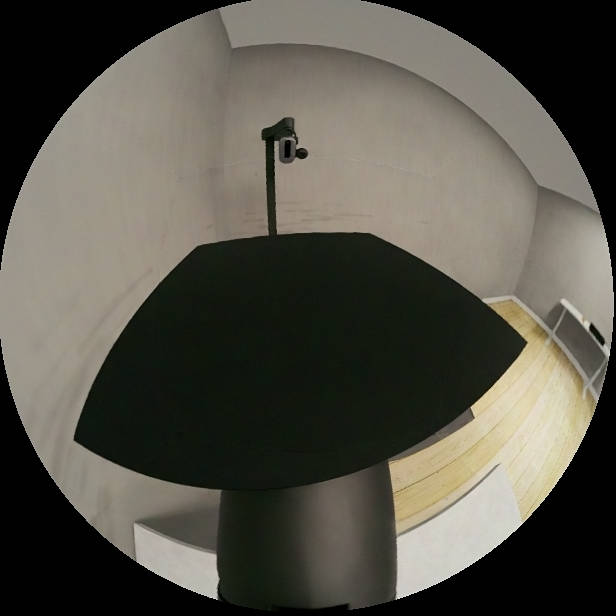

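execute_actions(
  actions=[
    {"r1":{"joints":{"wrist_pitch_rad":-0.4,"wrist_yaw_rad":3.0}},"benchr":{"joints":{"gripper_m":0.09}}},
  ],
  cameras=[],
)

execute_actions(
  actions=[
    {"r1":{"joints":{"lift_m":0.28},"base":{"translate_m":1.0}},"benchr":{"joints":{"joint3_rad":0.75,"joint2_rad":1.7,"joint4_rad":1.0}}},
  ],
  cameras=[],
)

execute_actions(
  actions=[
    {"r1":{"base":{"rotate_rad":-0.58}},"benchr":{"joints":{"joint3_rad":0.4,"joint2_rad":1.2,"joint4_rad":0.6}}},
  ],
  cameras=[],
)

execute_actions(
  actions=[
    {"r1":{"base":{"translate_m":1.0}}},
  ],
  cameras=[],
)

execute_actions(
  actions=[
    {"r1":{"base":{"translate_m":1.0}}},
  ],
  cameras=[],
)

execute_actions(
  actions=[
    {"r1":{"base":{"translate_m":0.58}}},
  ],
  cameras=[],
)

execute_actions(
  actions=[
    {"r1":{"base":{"rotate_rad":2.2}}},
  ],
  cameras=["r1_head_camera","r1_nav_camera","benchr_cam_wrist"],
)

Scene clock: 353.17 s.
r1.base_odometry: x=+2.193 y=+1.647 heading=-1.933 (m, m, rad; r1's odometry frame)
r1.turned_by_wheels: +0.000 (rad since the last result)
r1.turned_by_imu: -0.001 (rad since the last result)
r1.base_tilt: forward=+1.2 right=-1.0 (deg)
r1.lidar_m: 2.03 0.74 0.54 0.52 0.54 0.40 0.39 0.40 0.55 0.66 3.39 4.46
r1.head_depth_mm: 1274 1133 1159 1230 1222 1181 1085 / 1535 1130 1737 1646 1456 1260 1125 / 666 1045 1901 1711 1445 1263 1140 / 1637 1047 1177 1422 1383 1263 1160 / 1625 1180 1946 1710 1449 1264 1127 / 2745 1176 1949 1709 1461 1264 1116 / 2814 2647 2018 1717 1453 1269 1126
r1.base_status: not commanded
r1.joint_positions: lift_m=+0.373 arm_m=+0.000 wrist_yaw_rad=+2.997 wrist_pitch_rad=-0.411 wrist_roll_rad=+0.003 gripper_m=+0.045 head_pan_rad=-1.563 head_tilt_rad=-0.790
r1.joint_status: all done
r1.motor_effort: left_wheel=-1(1) right_wheel=+1(1) lift_m=+32(31) arm_m=-2(3) wrist_yaw_rad=+1(3) wrist_pitch_rad=+7(11) wrist_roll_rad=-1(1) gripper_m=+1(0) head_pan_rad=-2(2) head_tilt_rad=-5(5) (%)
r1.hand_pose: x=+0.0111 y=+0.0777 z=+0.3875 quat_wxyz=(+0.194, +0.702, +0.094, +0.679) (m; r1's base frame)
r1.wrist_depth_mm: 470 - 494 515 527 556 581 / 493 - 542 562 581 615 628 / 526 559 590 618 652 684 715 / 536 614 646 680 722 762 775 / 523 665 - 711 740 706 702 / 499 606 - 599 576 596 597 / 486 512 - 537 519 513 515
benchl.joint_positions: joint1_rad=-1.588 joint2_rad=+0.801 joint3_rad=+0.704 joint4_rad=-1.515 joint5_rad=-0.007 joint6_rad=-0.016 gripper_m=+0.095
benchl.joint_status: not commanded
benchl.hand: x=-0.0023 y=-0.1770 z=+0.1670 quat_wxyz=(+0.012, -0.707, -0.707, -0.017) (m; benchl's fixed frame)
benchr.joint_positions: joint1_rad=+1.462 joint2_rad=+1.877 joint3_rad=+1.071 joint4_rad=+0.855 joint5_rad=+0.001 joint6_rad=+0.028 gripper_m=+0.090
benchr.joint_status: all done
benchr.hand: x=+0.0775 y=+0.7067 z=+0.2068 quat_wxyz=(-0.532, +0.453, -0.520, -0.491) (m; benchr's fixed frame)
pictures: none
No camera images: the call's "cameras" was empty. Leave "cameras" out to get every camera's image.

Scene clock: 358.87 s.
r1.base_odometry: x=+1.838 y=+0.712 heading=-1.933 (m, m, rad; r1's odometry frame)
r1.turned_by_wheels: +0.000 (rad since the last result)
r1.turned_by_imu: +0.008 (rad since the last result)
r1.base_tilt: forward=+1.3 right=-1.1 (deg)
r1.lidar_m: 1.95 0.73 0.54 0.52 0.54 0.74 1.40 1.21 1.41 3.27 3.40 3.51
r1.head_depth_mm: 2773 2673 2056 1711 1458 1270 1118 / 2842 2638 2095 1724 1458 1263 1113 / 2809 2655 2068 1719 1458 1268 1131 / 2857 2644 2081 1716 1454 1261 1142 / 2842 2644 2076 1721 1459 1263 1124 / 2857 2580 2081 1724 1451 1266 1122 / 2860 2648 2082 1718 1449 1262 1118
r1.base_status: done
r1.joint_positions: lift_m=+0.280 arm_m=+0.000 wrist_yaw_rad=+2.999 wrist_pitch_rad=-0.413 wrist_roll_rad=+0.003 gripper_m=+0.045 head_pan_rad=-1.563 head_tilt_rad=-0.790
r1.joint_status: all done
r1.motor_effort: left_wheel=-1(6) right_wheel=+2(7) lift_m=+31(31) arm_m=-2(2) wrist_yaw_rad=+1(1) wrist_pitch_rad=+8(8) wrist_roll_rad=-1(1) gripper_m=+0(1) head_pan_rad=-2(3) head_tilt_rad=-5(5) (%)
r1.hand_pose: x=+0.0108 y=+0.0775 z=+0.2941 quat_wxyz=(+0.195, +0.701, +0.095, +0.679) (m; r1's base frame)
r1.wrist_depth_mm: 468 - 495 511 527 549 568 / 498 - 527 551 570 599 628 / 538 563 597 621 631 664 689 / 586 603 643 664 682 682 686 / 601 589 - 575 593 564 566 / 493 515 - 526 470 490 488 / 438 - - - 419 419 418
benchl.joint_positions: joint1_rad=-1.588 joint2_rad=+0.801 joint3_rad=+0.704 joint4_rad=-1.515 joint5_rad=-0.007 joint6_rad=-0.016 gripper_m=+0.095
benchl.joint_status: not commanded
benchl.hand: x=-0.0023 y=-0.1770 z=+0.1670 quat_wxyz=(+0.012, -0.707, -0.707, -0.017) (m; benchl's fixed frame)
benchr.joint_positions: joint1_rad=+1.462 joint2_rad=+1.695 joint3_rad=+0.747 joint4_rad=+0.979 joint5_rad=+0.002 joint6_rad=+0.018 gripper_m=+0.090
benchr.joint_status: all done
benchr.hand: x=+0.0661 y=+0.6012 z=+0.1947 quat_wxyz=(-0.530, +0.460, -0.523, -0.484) (m; benchr's fixed frame)
pictures: none
No camera images: the call's "cameras" was empty. Leave "cameras" out to get every camera's image.

Scene clock: 360.47 s.
r1.base_odometry: x=+1.838 y=+0.712 heading=-2.513 (m, m, rad; r1's odometry frame)
r1.turned_by_wheels: -0.580 (rad since the last result)
r1.turned_by_imu: -0.574 (rad since the last result)
r1.base_tilt: forward=+1.3 right=-1.1 (deg)
r1.lidar_m: 3.56 2.44 0.77 0.54 0.52 0.53 0.70 1.40 1.21 1.41 3.27 3.34
r1.head_depth_mm: 1514 1689 1900 1615 1450 1271 1121 / 1462 1334 1848 1707 1452 1259 1119 / 1506 1282 2063 1711 1458 1266 1131 / 1623 1337 2068 1693 1459 1268 1138 / 1617 2459 2073 1715 1455 1266 1119 / 1820 2661 2088 1714 1450 1267 1120 / 2794 2623 2070 1701 1451 1266 1115
r1.base_status: done
r1.joint_positions: lift_m=+0.280 arm_m=+0.000 wrist_yaw_rad=+2.999 wrist_pitch_rad=-0.413 wrist_roll_rad=+0.003 gripper_m=+0.045 head_pan_rad=-1.563 head_tilt_rad=-0.791
r1.joint_status: not commanded
r1.motor_effort: left_wheel=+1(7) right_wheel=-2(7) lift_m=+30(31) arm_m=-2(3) wrist_yaw_rad=+1(1) wrist_pitch_rad=+8(8) wrist_roll_rad=-1(1) gripper_m=+0(0) head_pan_rad=-2(2) head_tilt_rad=-5(5) (%)
r1.hand_pose: x=+0.0108 y=+0.0775 z=+0.2941 quat_wxyz=(+0.195, +0.701, +0.095, +0.679) (m; r1's base frame)
r1.wrist_depth_mm: 390 - 533 651 848 - - / 417 - 582 714 928 - - / 436 482 642 773 879 902 902 / 464 519 674 720 703 706 695 / 485 538 - 582 597 576 568 / 482 510 - 519 472 485 484 / 437 - - - 420 424 418
benchl.joint_positions: joint1_rad=-1.588 joint2_rad=+0.801 joint3_rad=+0.704 joint4_rad=-1.515 joint5_rad=-0.007 joint6_rad=-0.016 gripper_m=+0.095
benchl.joint_status: not commanded
benchl.hand: x=-0.0023 y=-0.1770 z=+0.1670 quat_wxyz=(+0.012, -0.707, -0.707, -0.017) (m; benchl's fixed frame)
benchr.joint_positions: joint1_rad=+1.462 joint2_rad=+1.200 joint3_rad=+0.399 joint4_rad=+0.616 joint5_rad=+0.002 joint6_rad=+0.018 gripper_m=+0.090
benchr.joint_status: all done
benchr.hand: x=+0.0500 y=+0.4527 z=+0.1883 quat_wxyz=(-0.472, +0.508, -0.578, -0.430) (m; benchr's fixed frame)
pictures: none
No camera images: the call's "cameras" was empty. Leave "cameras" out to get every camera's image.

Scene clock: 365.70 s.
r1.base_odometry: x=+1.029 y=+0.125 heading=-2.513 (m, m, rad; r1's odometry frame)
r1.turned_by_wheels: +0.000 (rad since the last result)
r1.turned_by_imu: +0.008 (rad since the last result)
r1.base_tilt: forward=+1.3 right=-1.1 (deg)
r1.lidar_m: 2.54 2.11 1.56 1.11 1.06 1.09 1.45 1.87 1.88 2.51 2.72 2.79
r1.head_depth_mm: 1915 2486 2092 1706 1452 1258 1115 / 2843 2654 2073 1713 1457 1265 1123 / 2890 2628 2074 1719 1451 1273 1132 / 2733 2635 2074 1713 1456 1268 1143 / 2582 2656 2078 1699 1458 1266 1117 / 2455 2602 2067 1712 1452 1269 1121 / 2352 2512 2081 1709 1457 1262 1119
r1.base_status: done
r1.joint_positions: lift_m=+0.280 arm_m=+0.000 wrist_yaw_rad=+2.999 wrist_pitch_rad=-0.413 wrist_roll_rad=+0.003 gripper_m=+0.045 head_pan_rad=-1.563 head_tilt_rad=-0.791
r1.joint_status: not commanded
r1.motor_effort: left_wheel=+0(8) right_wheel=-1(5) lift_m=+31(31) arm_m=-3(2) wrist_yaw_rad=+1(1) wrist_pitch_rad=+8(8) wrist_roll_rad=-1(1) gripper_m=+0(0) head_pan_rad=-3(2) head_tilt_rad=-6(5) (%)
r1.hand_pose: x=+0.0108 y=+0.0775 z=+0.2941 quat_wxyz=(+0.195, +0.701, +0.095, +0.679) (m; r1's base frame)
r1.wrist_depth_mm: 763 - - - - - - / 814 - - - - - - / 830 893 908 900 937 908 901 / 715 718 716 717 698 702 702 / 595 583 - 581 603 576 576 / 489 508 - 515 470 488 484 / 436 - - - 423 415 418
benchl.joint_positions: joint1_rad=-1.588 joint2_rad=+0.801 joint3_rad=+0.704 joint4_rad=-1.515 joint5_rad=-0.007 joint6_rad=-0.016 gripper_m=+0.095
benchl.joint_status: not commanded
benchl.hand: x=-0.0023 y=-0.1770 z=+0.1670 quat_wxyz=(+0.012, -0.707, -0.707, -0.017) (m; benchl's fixed frame)
benchr.joint_positions: joint1_rad=+1.462 joint2_rad=+1.200 joint3_rad=+0.399 joint4_rad=+0.616 joint5_rad=+0.002 joint6_rad=+0.018 gripper_m=+0.090
benchr.joint_status: not commanded
benchr.hand: x=+0.0500 y=+0.4527 z=+0.1883 quat_wxyz=(-0.472, +0.508, -0.578, -0.430) (m; benchr's fixed frame)
pictures: none
No camera images: the call's "cameras" was empty. Leave "cameras" out to get every camera's image.

Scene clock: 370.93 s.
r1.base_odometry: x=+0.220 y=-0.463 heading=-2.513 (m, m, rad; r1's odometry frame)
r1.turned_by_wheels: +0.000 (rad since the last result)
r1.turned_by_imu: +0.008 (rad since the last result)
r1.base_tilt: forward=+1.2 right=-1.0 (deg)
r1.lidar_m: 1.53 1.32 1.28 1.67 1.60 1.64 2.20 2.67 2.93 2.28 2.19 2.24
r1.head_depth_mm: 2636 2637 2074 1709 1455 1266 1116 / 2452 2660 2059 1713 1455 1266 1118 / 2315 2555 2067 1712 1452 1266 1130 / 2186 2416 2076 1701 1454 1261 1141 / 2070 2351 2093 1714 1466 1264 1119 / 1977 2219 2075 1707 1466 1261 1120 / 1853 2096 2073 1713 1458 1264 1113
r1.base_status: done
r1.joint_positions: lift_m=+0.280 arm_m=+0.000 wrist_yaw_rad=+2.999 wrist_pitch_rad=-0.413 wrist_roll_rad=+0.003 gripper_m=+0.045 head_pan_rad=-1.563 head_tilt_rad=-0.791
r1.joint_status: not commanded
r1.motor_effort: left_wheel=+0(7) right_wheel=+0(6) lift_m=+31(31) arm_m=-2(2) wrist_yaw_rad=+1(1) wrist_pitch_rad=+8(8) wrist_roll_rad=-1(1) gripper_m=+0(0) head_pan_rad=-2(2) head_tilt_rad=-5(5) (%)
r1.hand_pose: x=+0.0108 y=+0.0775 z=+0.2941 quat_wxyz=(+0.195, +0.701, +0.095, +0.679) (m; r1's base frame)
r1.wrist_depth_mm: - - - - - - - / - - - - - - - / 933 901 926 927 909 890 887 / 719 719 701 709 714 716 702 / 584 580 - 580 598 584 568 / 498 512 - 518 468 487 478 / 440 - - - 420 420 421
benchl.joint_positions: joint1_rad=-1.588 joint2_rad=+0.801 joint3_rad=+0.704 joint4_rad=-1.515 joint5_rad=-0.007 joint6_rad=-0.016 gripper_m=+0.095
benchl.joint_status: not commanded
benchl.hand: x=-0.0023 y=-0.1770 z=+0.1670 quat_wxyz=(+0.012, -0.707, -0.707, -0.017) (m; benchl's fixed frame)
benchr.joint_positions: joint1_rad=+1.462 joint2_rad=+1.200 joint3_rad=+0.399 joint4_rad=+0.616 joint5_rad=+0.002 joint6_rad=+0.018 gripper_m=+0.090
benchr.joint_status: not commanded
benchr.hand: x=+0.0500 y=+0.4527 z=+0.1883 quat_wxyz=(-0.472, +0.508, -0.578, -0.430) (m; benchr's fixed frame)
pictures: none
No camera images: the call's "cameras" was empty. Leave "cameras" out to get every camera's image.

Scene clock: 374.63 s.
r1.base_odometry: x=-0.249 y=-0.804 heading=-2.513 (m, m, rad; r1's odometry frame)
r1.turned_by_wheels: +0.000 (rad since the last result)
r1.turned_by_imu: +0.005 (rad since the last result)
r1.base_tilt: forward=+1.3 right=-0.9 (deg)
r1.lidar_m: 0.95 1.17 0.96 1.63 1.91 1.96 2.64 3.30 2.74 1.97 1.87 1.70
r1.head_depth_mm: 2279 2549 2052 1729 1462 1258 1116 / 2106 2386 2077 1706 1454 1271 1116 / 1999 2265 2069 1703 1447 1268 1120 / 1861 2144 2089 1723 1451 1260 1137 / 1773 2021 2092 1711 1454 1270 1121 / 1685 1897 2058 1714 1460 1269 1122 / 1593 1808 1993 1717 1450 1270 1116
r1.base_status: done
r1.joint_positions: lift_m=+0.280 arm_m=+0.000 wrist_yaw_rad=+2.999 wrist_pitch_rad=-0.413 wrist_roll_rad=+0.003 gripper_m=+0.045 head_pan_rad=-1.563 head_tilt_rad=-0.791
r1.joint_status: not commanded
r1.motor_effort: left_wheel=-1(6) right_wheel=+1(7) lift_m=+31(31) arm_m=-2(2) wrist_yaw_rad=+1(0) wrist_pitch_rad=+8(8) wrist_roll_rad=-1(1) gripper_m=+1(1) head_pan_rad=-3(3) head_tilt_rad=-6(5) (%)
r1.hand_pose: x=+0.0108 y=+0.0775 z=+0.2941 quat_wxyz=(+0.195, +0.701, +0.095, +0.679) (m; r1's base frame)
r1.wrist_depth_mm: - - - - - - 867 / - - - - - - 933 / 945 903 930 874 916 890 879 / 736 718 727 707 691 693 702 / 590 591 - 576 591 567 570 / 493 498 - 525 467 484 488 / 442 - - - 417 420 415
benchl.joint_positions: joint1_rad=-1.588 joint2_rad=+0.801 joint3_rad=+0.704 joint4_rad=-1.515 joint5_rad=-0.007 joint6_rad=-0.016 gripper_m=+0.095
benchl.joint_status: not commanded
benchl.hand: x=-0.0023 y=-0.1770 z=+0.1670 quat_wxyz=(+0.012, -0.707, -0.707, -0.017) (m; benchl's fixed frame)
benchr.joint_positions: joint1_rad=+1.462 joint2_rad=+1.200 joint3_rad=+0.399 joint4_rad=+0.616 joint5_rad=+0.002 joint6_rad=+0.018 gripper_m=+0.090
benchr.joint_status: not commanded
benchr.hand: x=+0.0500 y=+0.4527 z=+0.1883 quat_wxyz=(-0.472, +0.508, -0.578, -0.430) (m; benchr's fixed frame)
pictures: none
No camera images: the call's "cameras" was empty. Leave "cameras" out to get every camera's image.

Scene clock: 377.23 s.
r1.base_odometry: x=-0.249 y=-0.804 heading=-0.313 (m, m, rad; r1's odometry frame)
r1.turned_by_wheels: +2.200 (rad since the last result)
r1.turned_by_imu: +2.171 (rad since the last result)
r1.base_tilt: forward=+1.3 right=-0.9 (deg)
r1.lidar_m: 1.90 2.01 2.93 3.18 2.50 1.91 1.88 1.56 0.95 1.17 0.96 1.81
r1.head_depth_mm: 979 1083 922 750 654 1267 1119 / 989 1091 920 754 684 1267 1125 / 998 1097 924 755 685 1264 1130 / 1009 1121 922 717 685 1279 1137 / 1025 1124 924 759 1371 1263 1119 / 1029 1133 923 705 1364 1267 1116 / 1044 1130 920 721 1370 1268 1120
r1.base_status: done
r1.joint_positions: lift_m=+0.280 arm_m=+0.000 wrist_yaw_rad=+2.999 wrist_pitch_rad=-0.413 wrist_roll_rad=+0.003 gripper_m=+0.045 head_pan_rad=-1.563 head_tilt_rad=-0.791
r1.joint_status: not commanded
r1.motor_effort: left_wheel=-1(7) right_wheel=+1(12) lift_m=+31(31) arm_m=-3(3) wrist_yaw_rad=+1(0) wrist_pitch_rad=+8(8) wrist_roll_rad=-1(1) gripper_m=+1(0) head_pan_rad=-2(2) head_tilt_rad=-5(5) (%)
r1.hand_pose: x=+0.0108 y=+0.0775 z=+0.2941 quat_wxyz=(+0.195, +0.701, +0.095, +0.679) (m; r1's base frame)
r1.wrist_depth_mm: - - - - - - - / - - - - - - - / 959 897 923 916 921 908 911 / 729 721 723 712 702 703 687 / 588 584 - 582 601 582 575 / 495 509 - 523 474 487 481 / 440 - - - 415 416 416
benchl.joint_positions: joint1_rad=-1.588 joint2_rad=+0.801 joint3_rad=+0.704 joint4_rad=-1.515 joint5_rad=-0.007 joint6_rad=-0.016 gripper_m=+0.095
benchl.joint_status: not commanded
benchl.hand: x=-0.0023 y=-0.1770 z=+0.1670 quat_wxyz=(+0.012, -0.707, -0.707, -0.017) (m; benchl's fixed frame)
benchr.joint_positions: joint1_rad=+1.462 joint2_rad=+1.200 joint3_rad=+0.399 joint4_rad=+0.616 joint5_rad=+0.002 joint6_rad=+0.018 gripper_m=+0.090
benchr.joint_status: not commanded
benchr.hand: x=+0.0500 y=+0.4527 z=+0.1883 quat_wxyz=(-0.472, +0.508, -0.578, -0.430) (m; benchr's fixed frame)
pictures: benchr_cam_wrist, r1_head_camera (sideways: a quarter turn clockwise sets it upright), r1_nav_camera (sideways: a quarter turn counterclockwise sets it upright)
Images, in order (width x height): benchr_cam_wrist 616x616, r1_head_camera 896x504, r1_nav_camera 672x504.

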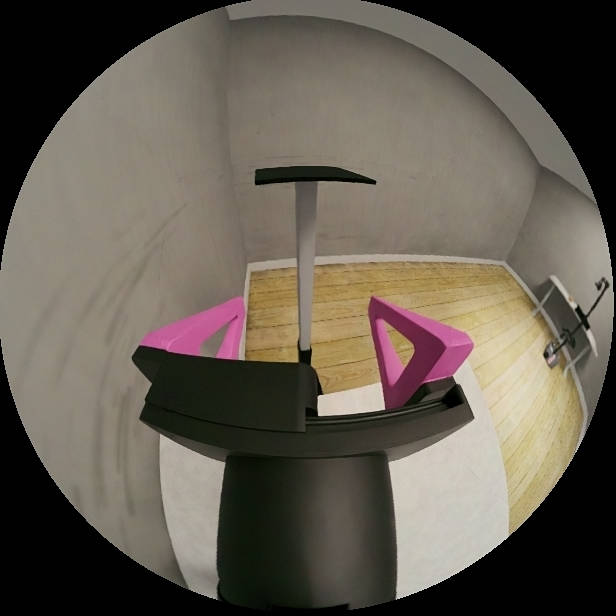

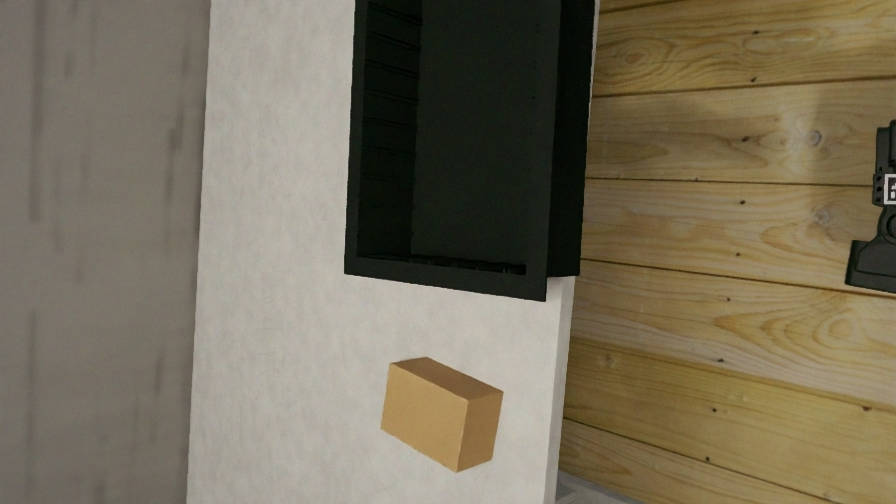

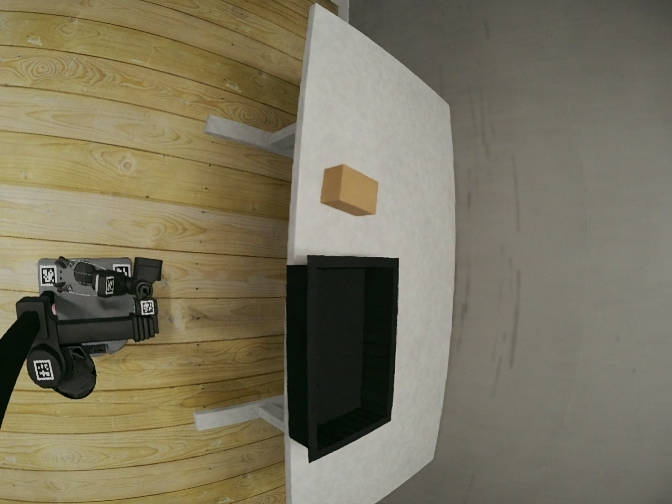

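execute_actions(
  actions=[
    {"r1":{"base":{"translate_m":0.26},"joints":{"lift_m":0.8}}},
  ],
  cameras=[],
)

execute_actions(
  actions=[
    {"r1":{"base":{"rotate_rad":-0.1},"joints":{"wrist_yaw_rad":0,"gripper_m":0.17}}},
  ],
  cameras=[],
)

execute_actions(
  actions=[
    {"r1":{"joints":{"wrist_pitch_rad":-0.15,"lift_m":0.72}}},
  ],
  cameras=["r1_head_camera","r1_wrist_camera"],
)

Scene clock: 391.07 s.
r1.base_odometry: x=-0.002 y=-0.884 heading=-0.314 (m, m, rad; r1's odometry frame)
r1.turned_by_wheels: +0.000 (rad since the last result)
r1.turned_by_imu: +0.001 (rad since the last result)
r1.base_tilt: forward=+1.2 right=-1.0 (deg)
r1.lidar_m: 1.64 1.74 2.53 3.17 2.83 2.18 2.14 1.14 1.22 1.19 0.83 1.67
r1.head_depth_mm: 989 1097 921 724 687 - - / 1009 1108 923 760 1366 - 1094 / 1019 1125 923 695 1358 1322 - / 1033 1136 921 760 1365 - 1120 / 1038 1128 925 759 1395 1287 1103 / 1060 1138 925 757 1365 1239 1119 / 1060 1174 923 760 1389 1266 1127
r1.base_status: done
r1.joint_positions: lift_m=+0.800 arm_m=+0.000 wrist_yaw_rad=+2.999 wrist_pitch_rad=-0.413 wrist_roll_rad=+0.003 gripper_m=+0.045 head_pan_rad=-1.563 head_tilt_rad=-0.791
r1.joint_status: all done
r1.motor_effort: left_wheel=-2(7) right_wheel=+1(10) lift_m=+48(51) arm_m=-2(3) wrist_yaw_rad=+0(0) wrist_pitch_rad=+8(8) wrist_roll_rad=-1(1) gripper_m=+0(1) head_pan_rad=-2(2) head_tilt_rad=-4(5) (%)
r1.hand_pose: x=+0.0108 y=+0.0775 z=+0.8134 quat_wxyz=(+0.195, +0.701, +0.095, +0.679) (m; r1's base frame)
r1.wrist_depth_mm: - - - - - - - / - - - - - - - / - - - - - - - / - - - - - - - / - - - - - - - / - - - - - - - / 961 958 917 934 956 950 931
benchl.joint_positions: joint1_rad=-1.588 joint2_rad=+0.801 joint3_rad=+0.704 joint4_rad=-1.515 joint5_rad=-0.007 joint6_rad=-0.016 gripper_m=+0.095
benchl.joint_status: not commanded
benchl.hand: x=-0.0023 y=-0.1770 z=+0.1670 quat_wxyz=(+0.012, -0.707, -0.707, -0.017) (m; benchl's fixed frame)
benchr.joint_positions: joint1_rad=+1.462 joint2_rad=+1.200 joint3_rad=+0.399 joint4_rad=+0.616 joint5_rad=+0.002 joint6_rad=+0.018 gripper_m=+0.090
benchr.joint_status: not commanded
benchr.hand: x=+0.0500 y=+0.4527 z=+0.1883 quat_wxyz=(-0.472, +0.508, -0.578, -0.430) (m; benchr's fixed frame)
pictures: none
No camera images: the call's "cameras" was empty. Leave "cameras" out to get every camera's image.

Scene clock: 393.57 s.
r1.base_odometry: x=-0.002 y=-0.884 heading=-0.413 (m, m, rad; r1's odometry frame)
r1.turned_by_wheels: -0.100 (rad since the last result)
r1.turned_by_imu: -0.100 (rad since the last result)
r1.base_tilt: forward=+1.3 right=-1.0 (deg)
r1.lidar_m: 1.64 1.69 2.27 3.15 3.12 2.24 2.15 1.14 1.18 1.19 0.84 1.66
r1.head_depth_mm: 1023 1124 919 735 1370 - - / 1026 1128 924 738 1362 - - / 1025 1132 922 723 687 - - / 1022 1132 922 704 689 1241 1101 / 1022 1129 923 759 1370 1264 1124 / 1021 1135 921 760 1345 1268 1125 / 1028 1133 920 758 1370 1250 1120
r1.base_status: done
r1.joint_positions: lift_m=+0.800 arm_m=+0.000 wrist_yaw_rad=+0.003 wrist_pitch_rad=-0.413 wrist_roll_rad=+0.003 gripper_m=+0.170 head_pan_rad=-1.563 head_tilt_rad=-0.791
r1.joint_status: all done
r1.motor_effort: left_wheel=+1(4) right_wheel=-2(6) lift_m=+49(49) arm_m=-2(3) wrist_yaw_rad=-2(1) wrist_pitch_rad=+8(8) wrist_roll_rad=-1(1) gripper_m=+1(84) head_pan_rad=-2(2) head_tilt_rad=-5(6) (%)
r1.hand_pose: x=-0.0210 y=-0.3703 z=+0.8134 quat_wxyz=(+0.691, +0.146, -0.693, -0.145) (m; r1's base frame)
r1.wrist_depth_mm: 845 843 866 857 841 834 850 / 904 691 678 673 671 399 402 / 493 481 474 340 470 331 423 / 372 372 365 287 362 288 338 / 303 311 296 295 295 283 209 / 263 261 263 266 265 265 231 / 962 944 958 952 959 922 912
benchl.joint_positions: joint1_rad=-1.588 joint2_rad=+0.801 joint3_rad=+0.704 joint4_rad=-1.515 joint5_rad=-0.007 joint6_rad=-0.016 gripper_m=+0.095
benchl.joint_status: not commanded
benchl.hand: x=-0.0023 y=-0.1770 z=+0.1670 quat_wxyz=(+0.012, -0.707, -0.707, -0.017) (m; benchl's fixed frame)
benchr.joint_positions: joint1_rad=+1.462 joint2_rad=+1.200 joint3_rad=+0.399 joint4_rad=+0.616 joint5_rad=+0.002 joint6_rad=+0.018 gripper_m=+0.090
benchr.joint_status: not commanded
benchr.hand: x=+0.0500 y=+0.4527 z=+0.1883 quat_wxyz=(-0.472, +0.508, -0.578, -0.430) (m; benchr's fixed frame)
pictures: none
No camera images: the call's "cameras" was empty. Leave "cameras" out to get every camera's image.

Scene clock: 395.13 s.
r1.base_odometry: x=-0.002 y=-0.884 heading=-0.413 (m, m, rad; r1's odometry frame)
r1.turned_by_wheels: +0.000 (rad since the last result)
r1.turned_by_imu: +0.000 (rad since the last result)
r1.base_tilt: forward=+1.1 right=-0.9 (deg)
r1.lidar_m: 1.64 1.69 2.28 3.17 3.11 2.23 2.14 1.14 1.18 1.19 0.84 1.66
r1.head_depth_mm: 1024 1124 919 737 1365 1288 - / 1019 1125 920 738 1368 1286 - / 1021 1135 918 721 687 1289 - / 1019 1130 920 709 689 1242 1119 / 1026 1126 923 757 1372 1267 1121 / 1031 1128 922 760 1341 1263 1121 / 1022 1137 921 760 1369 1249 1123
r1.base_status: not commanded
r1.joint_positions: lift_m=+0.720 arm_m=+0.000 wrist_yaw_rad=+0.002 wrist_pitch_rad=-0.171 wrist_roll_rad=+0.003 gripper_m=+0.170 head_pan_rad=-1.563 head_tilt_rad=-0.791
r1.joint_status: all done
r1.motor_effort: left_wheel=+1(1) right_wheel=-2(2) lift_m=+31(45) arm_m=-3(2) wrist_yaw_rad=-1(2) wrist_pitch_rad=+13(15) wrist_roll_rad=-1(1) gripper_m=+0(1) head_pan_rad=-2(2) head_tilt_rad=-5(5) (%)
r1.hand_pose: x=-0.0209 y=-0.3936 z=+0.7916 quat_wxyz=(+0.704, +0.061, -0.705, -0.060) (m; r1's base frame)
r1.wrist_depth_mm: 849 832 832 843 836 842 860 / 891 874 898 905 893 892 900 / 934 765 751 739 716 382 405 / 446 441 439 266 430 287 207 / 311 330 310 265 303 284 193 / 251 234 235 236 235 233 186 / - 217 216 217 219 - 970
benchl.joint_positions: joint1_rad=-1.588 joint2_rad=+0.801 joint3_rad=+0.704 joint4_rad=-1.515 joint5_rad=-0.007 joint6_rad=-0.016 gripper_m=+0.095
benchl.joint_status: not commanded
benchl.hand: x=-0.0023 y=-0.1770 z=+0.1670 quat_wxyz=(+0.012, -0.707, -0.707, -0.017) (m; benchl's fixed frame)
benchr.joint_positions: joint1_rad=+1.462 joint2_rad=+1.200 joint3_rad=+0.399 joint4_rad=+0.616 joint5_rad=+0.002 joint6_rad=+0.018 gripper_m=+0.090
benchr.joint_status: not commanded
benchr.hand: x=+0.0500 y=+0.4527 z=+0.1883 quat_wxyz=(-0.472, +0.508, -0.578, -0.430) (m; benchr's fixed frame)
pictures: r1_head_camera (sideways: a quarter turn clockwise sets it upright), r1_wrist_camera
Images, in order (width x height): r1_head_camera 896x504, r1_wrist_camera 644x364.

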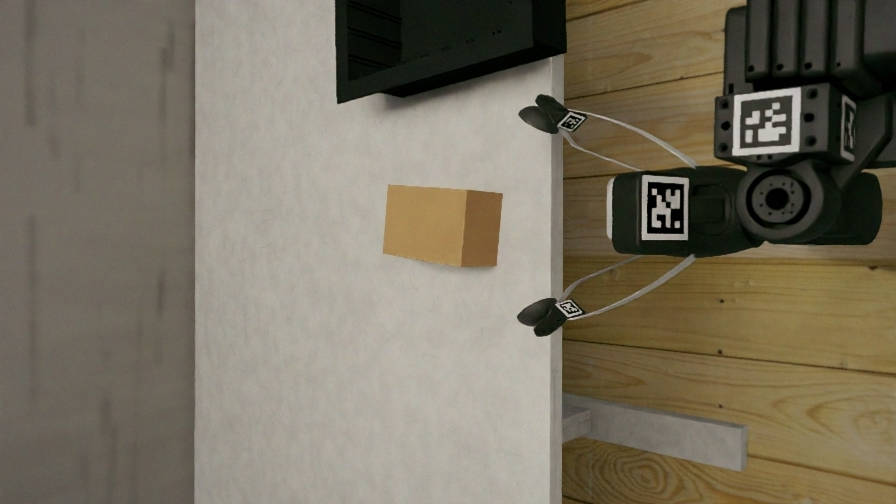

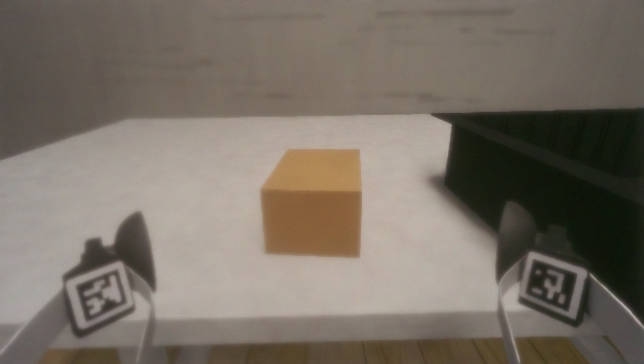

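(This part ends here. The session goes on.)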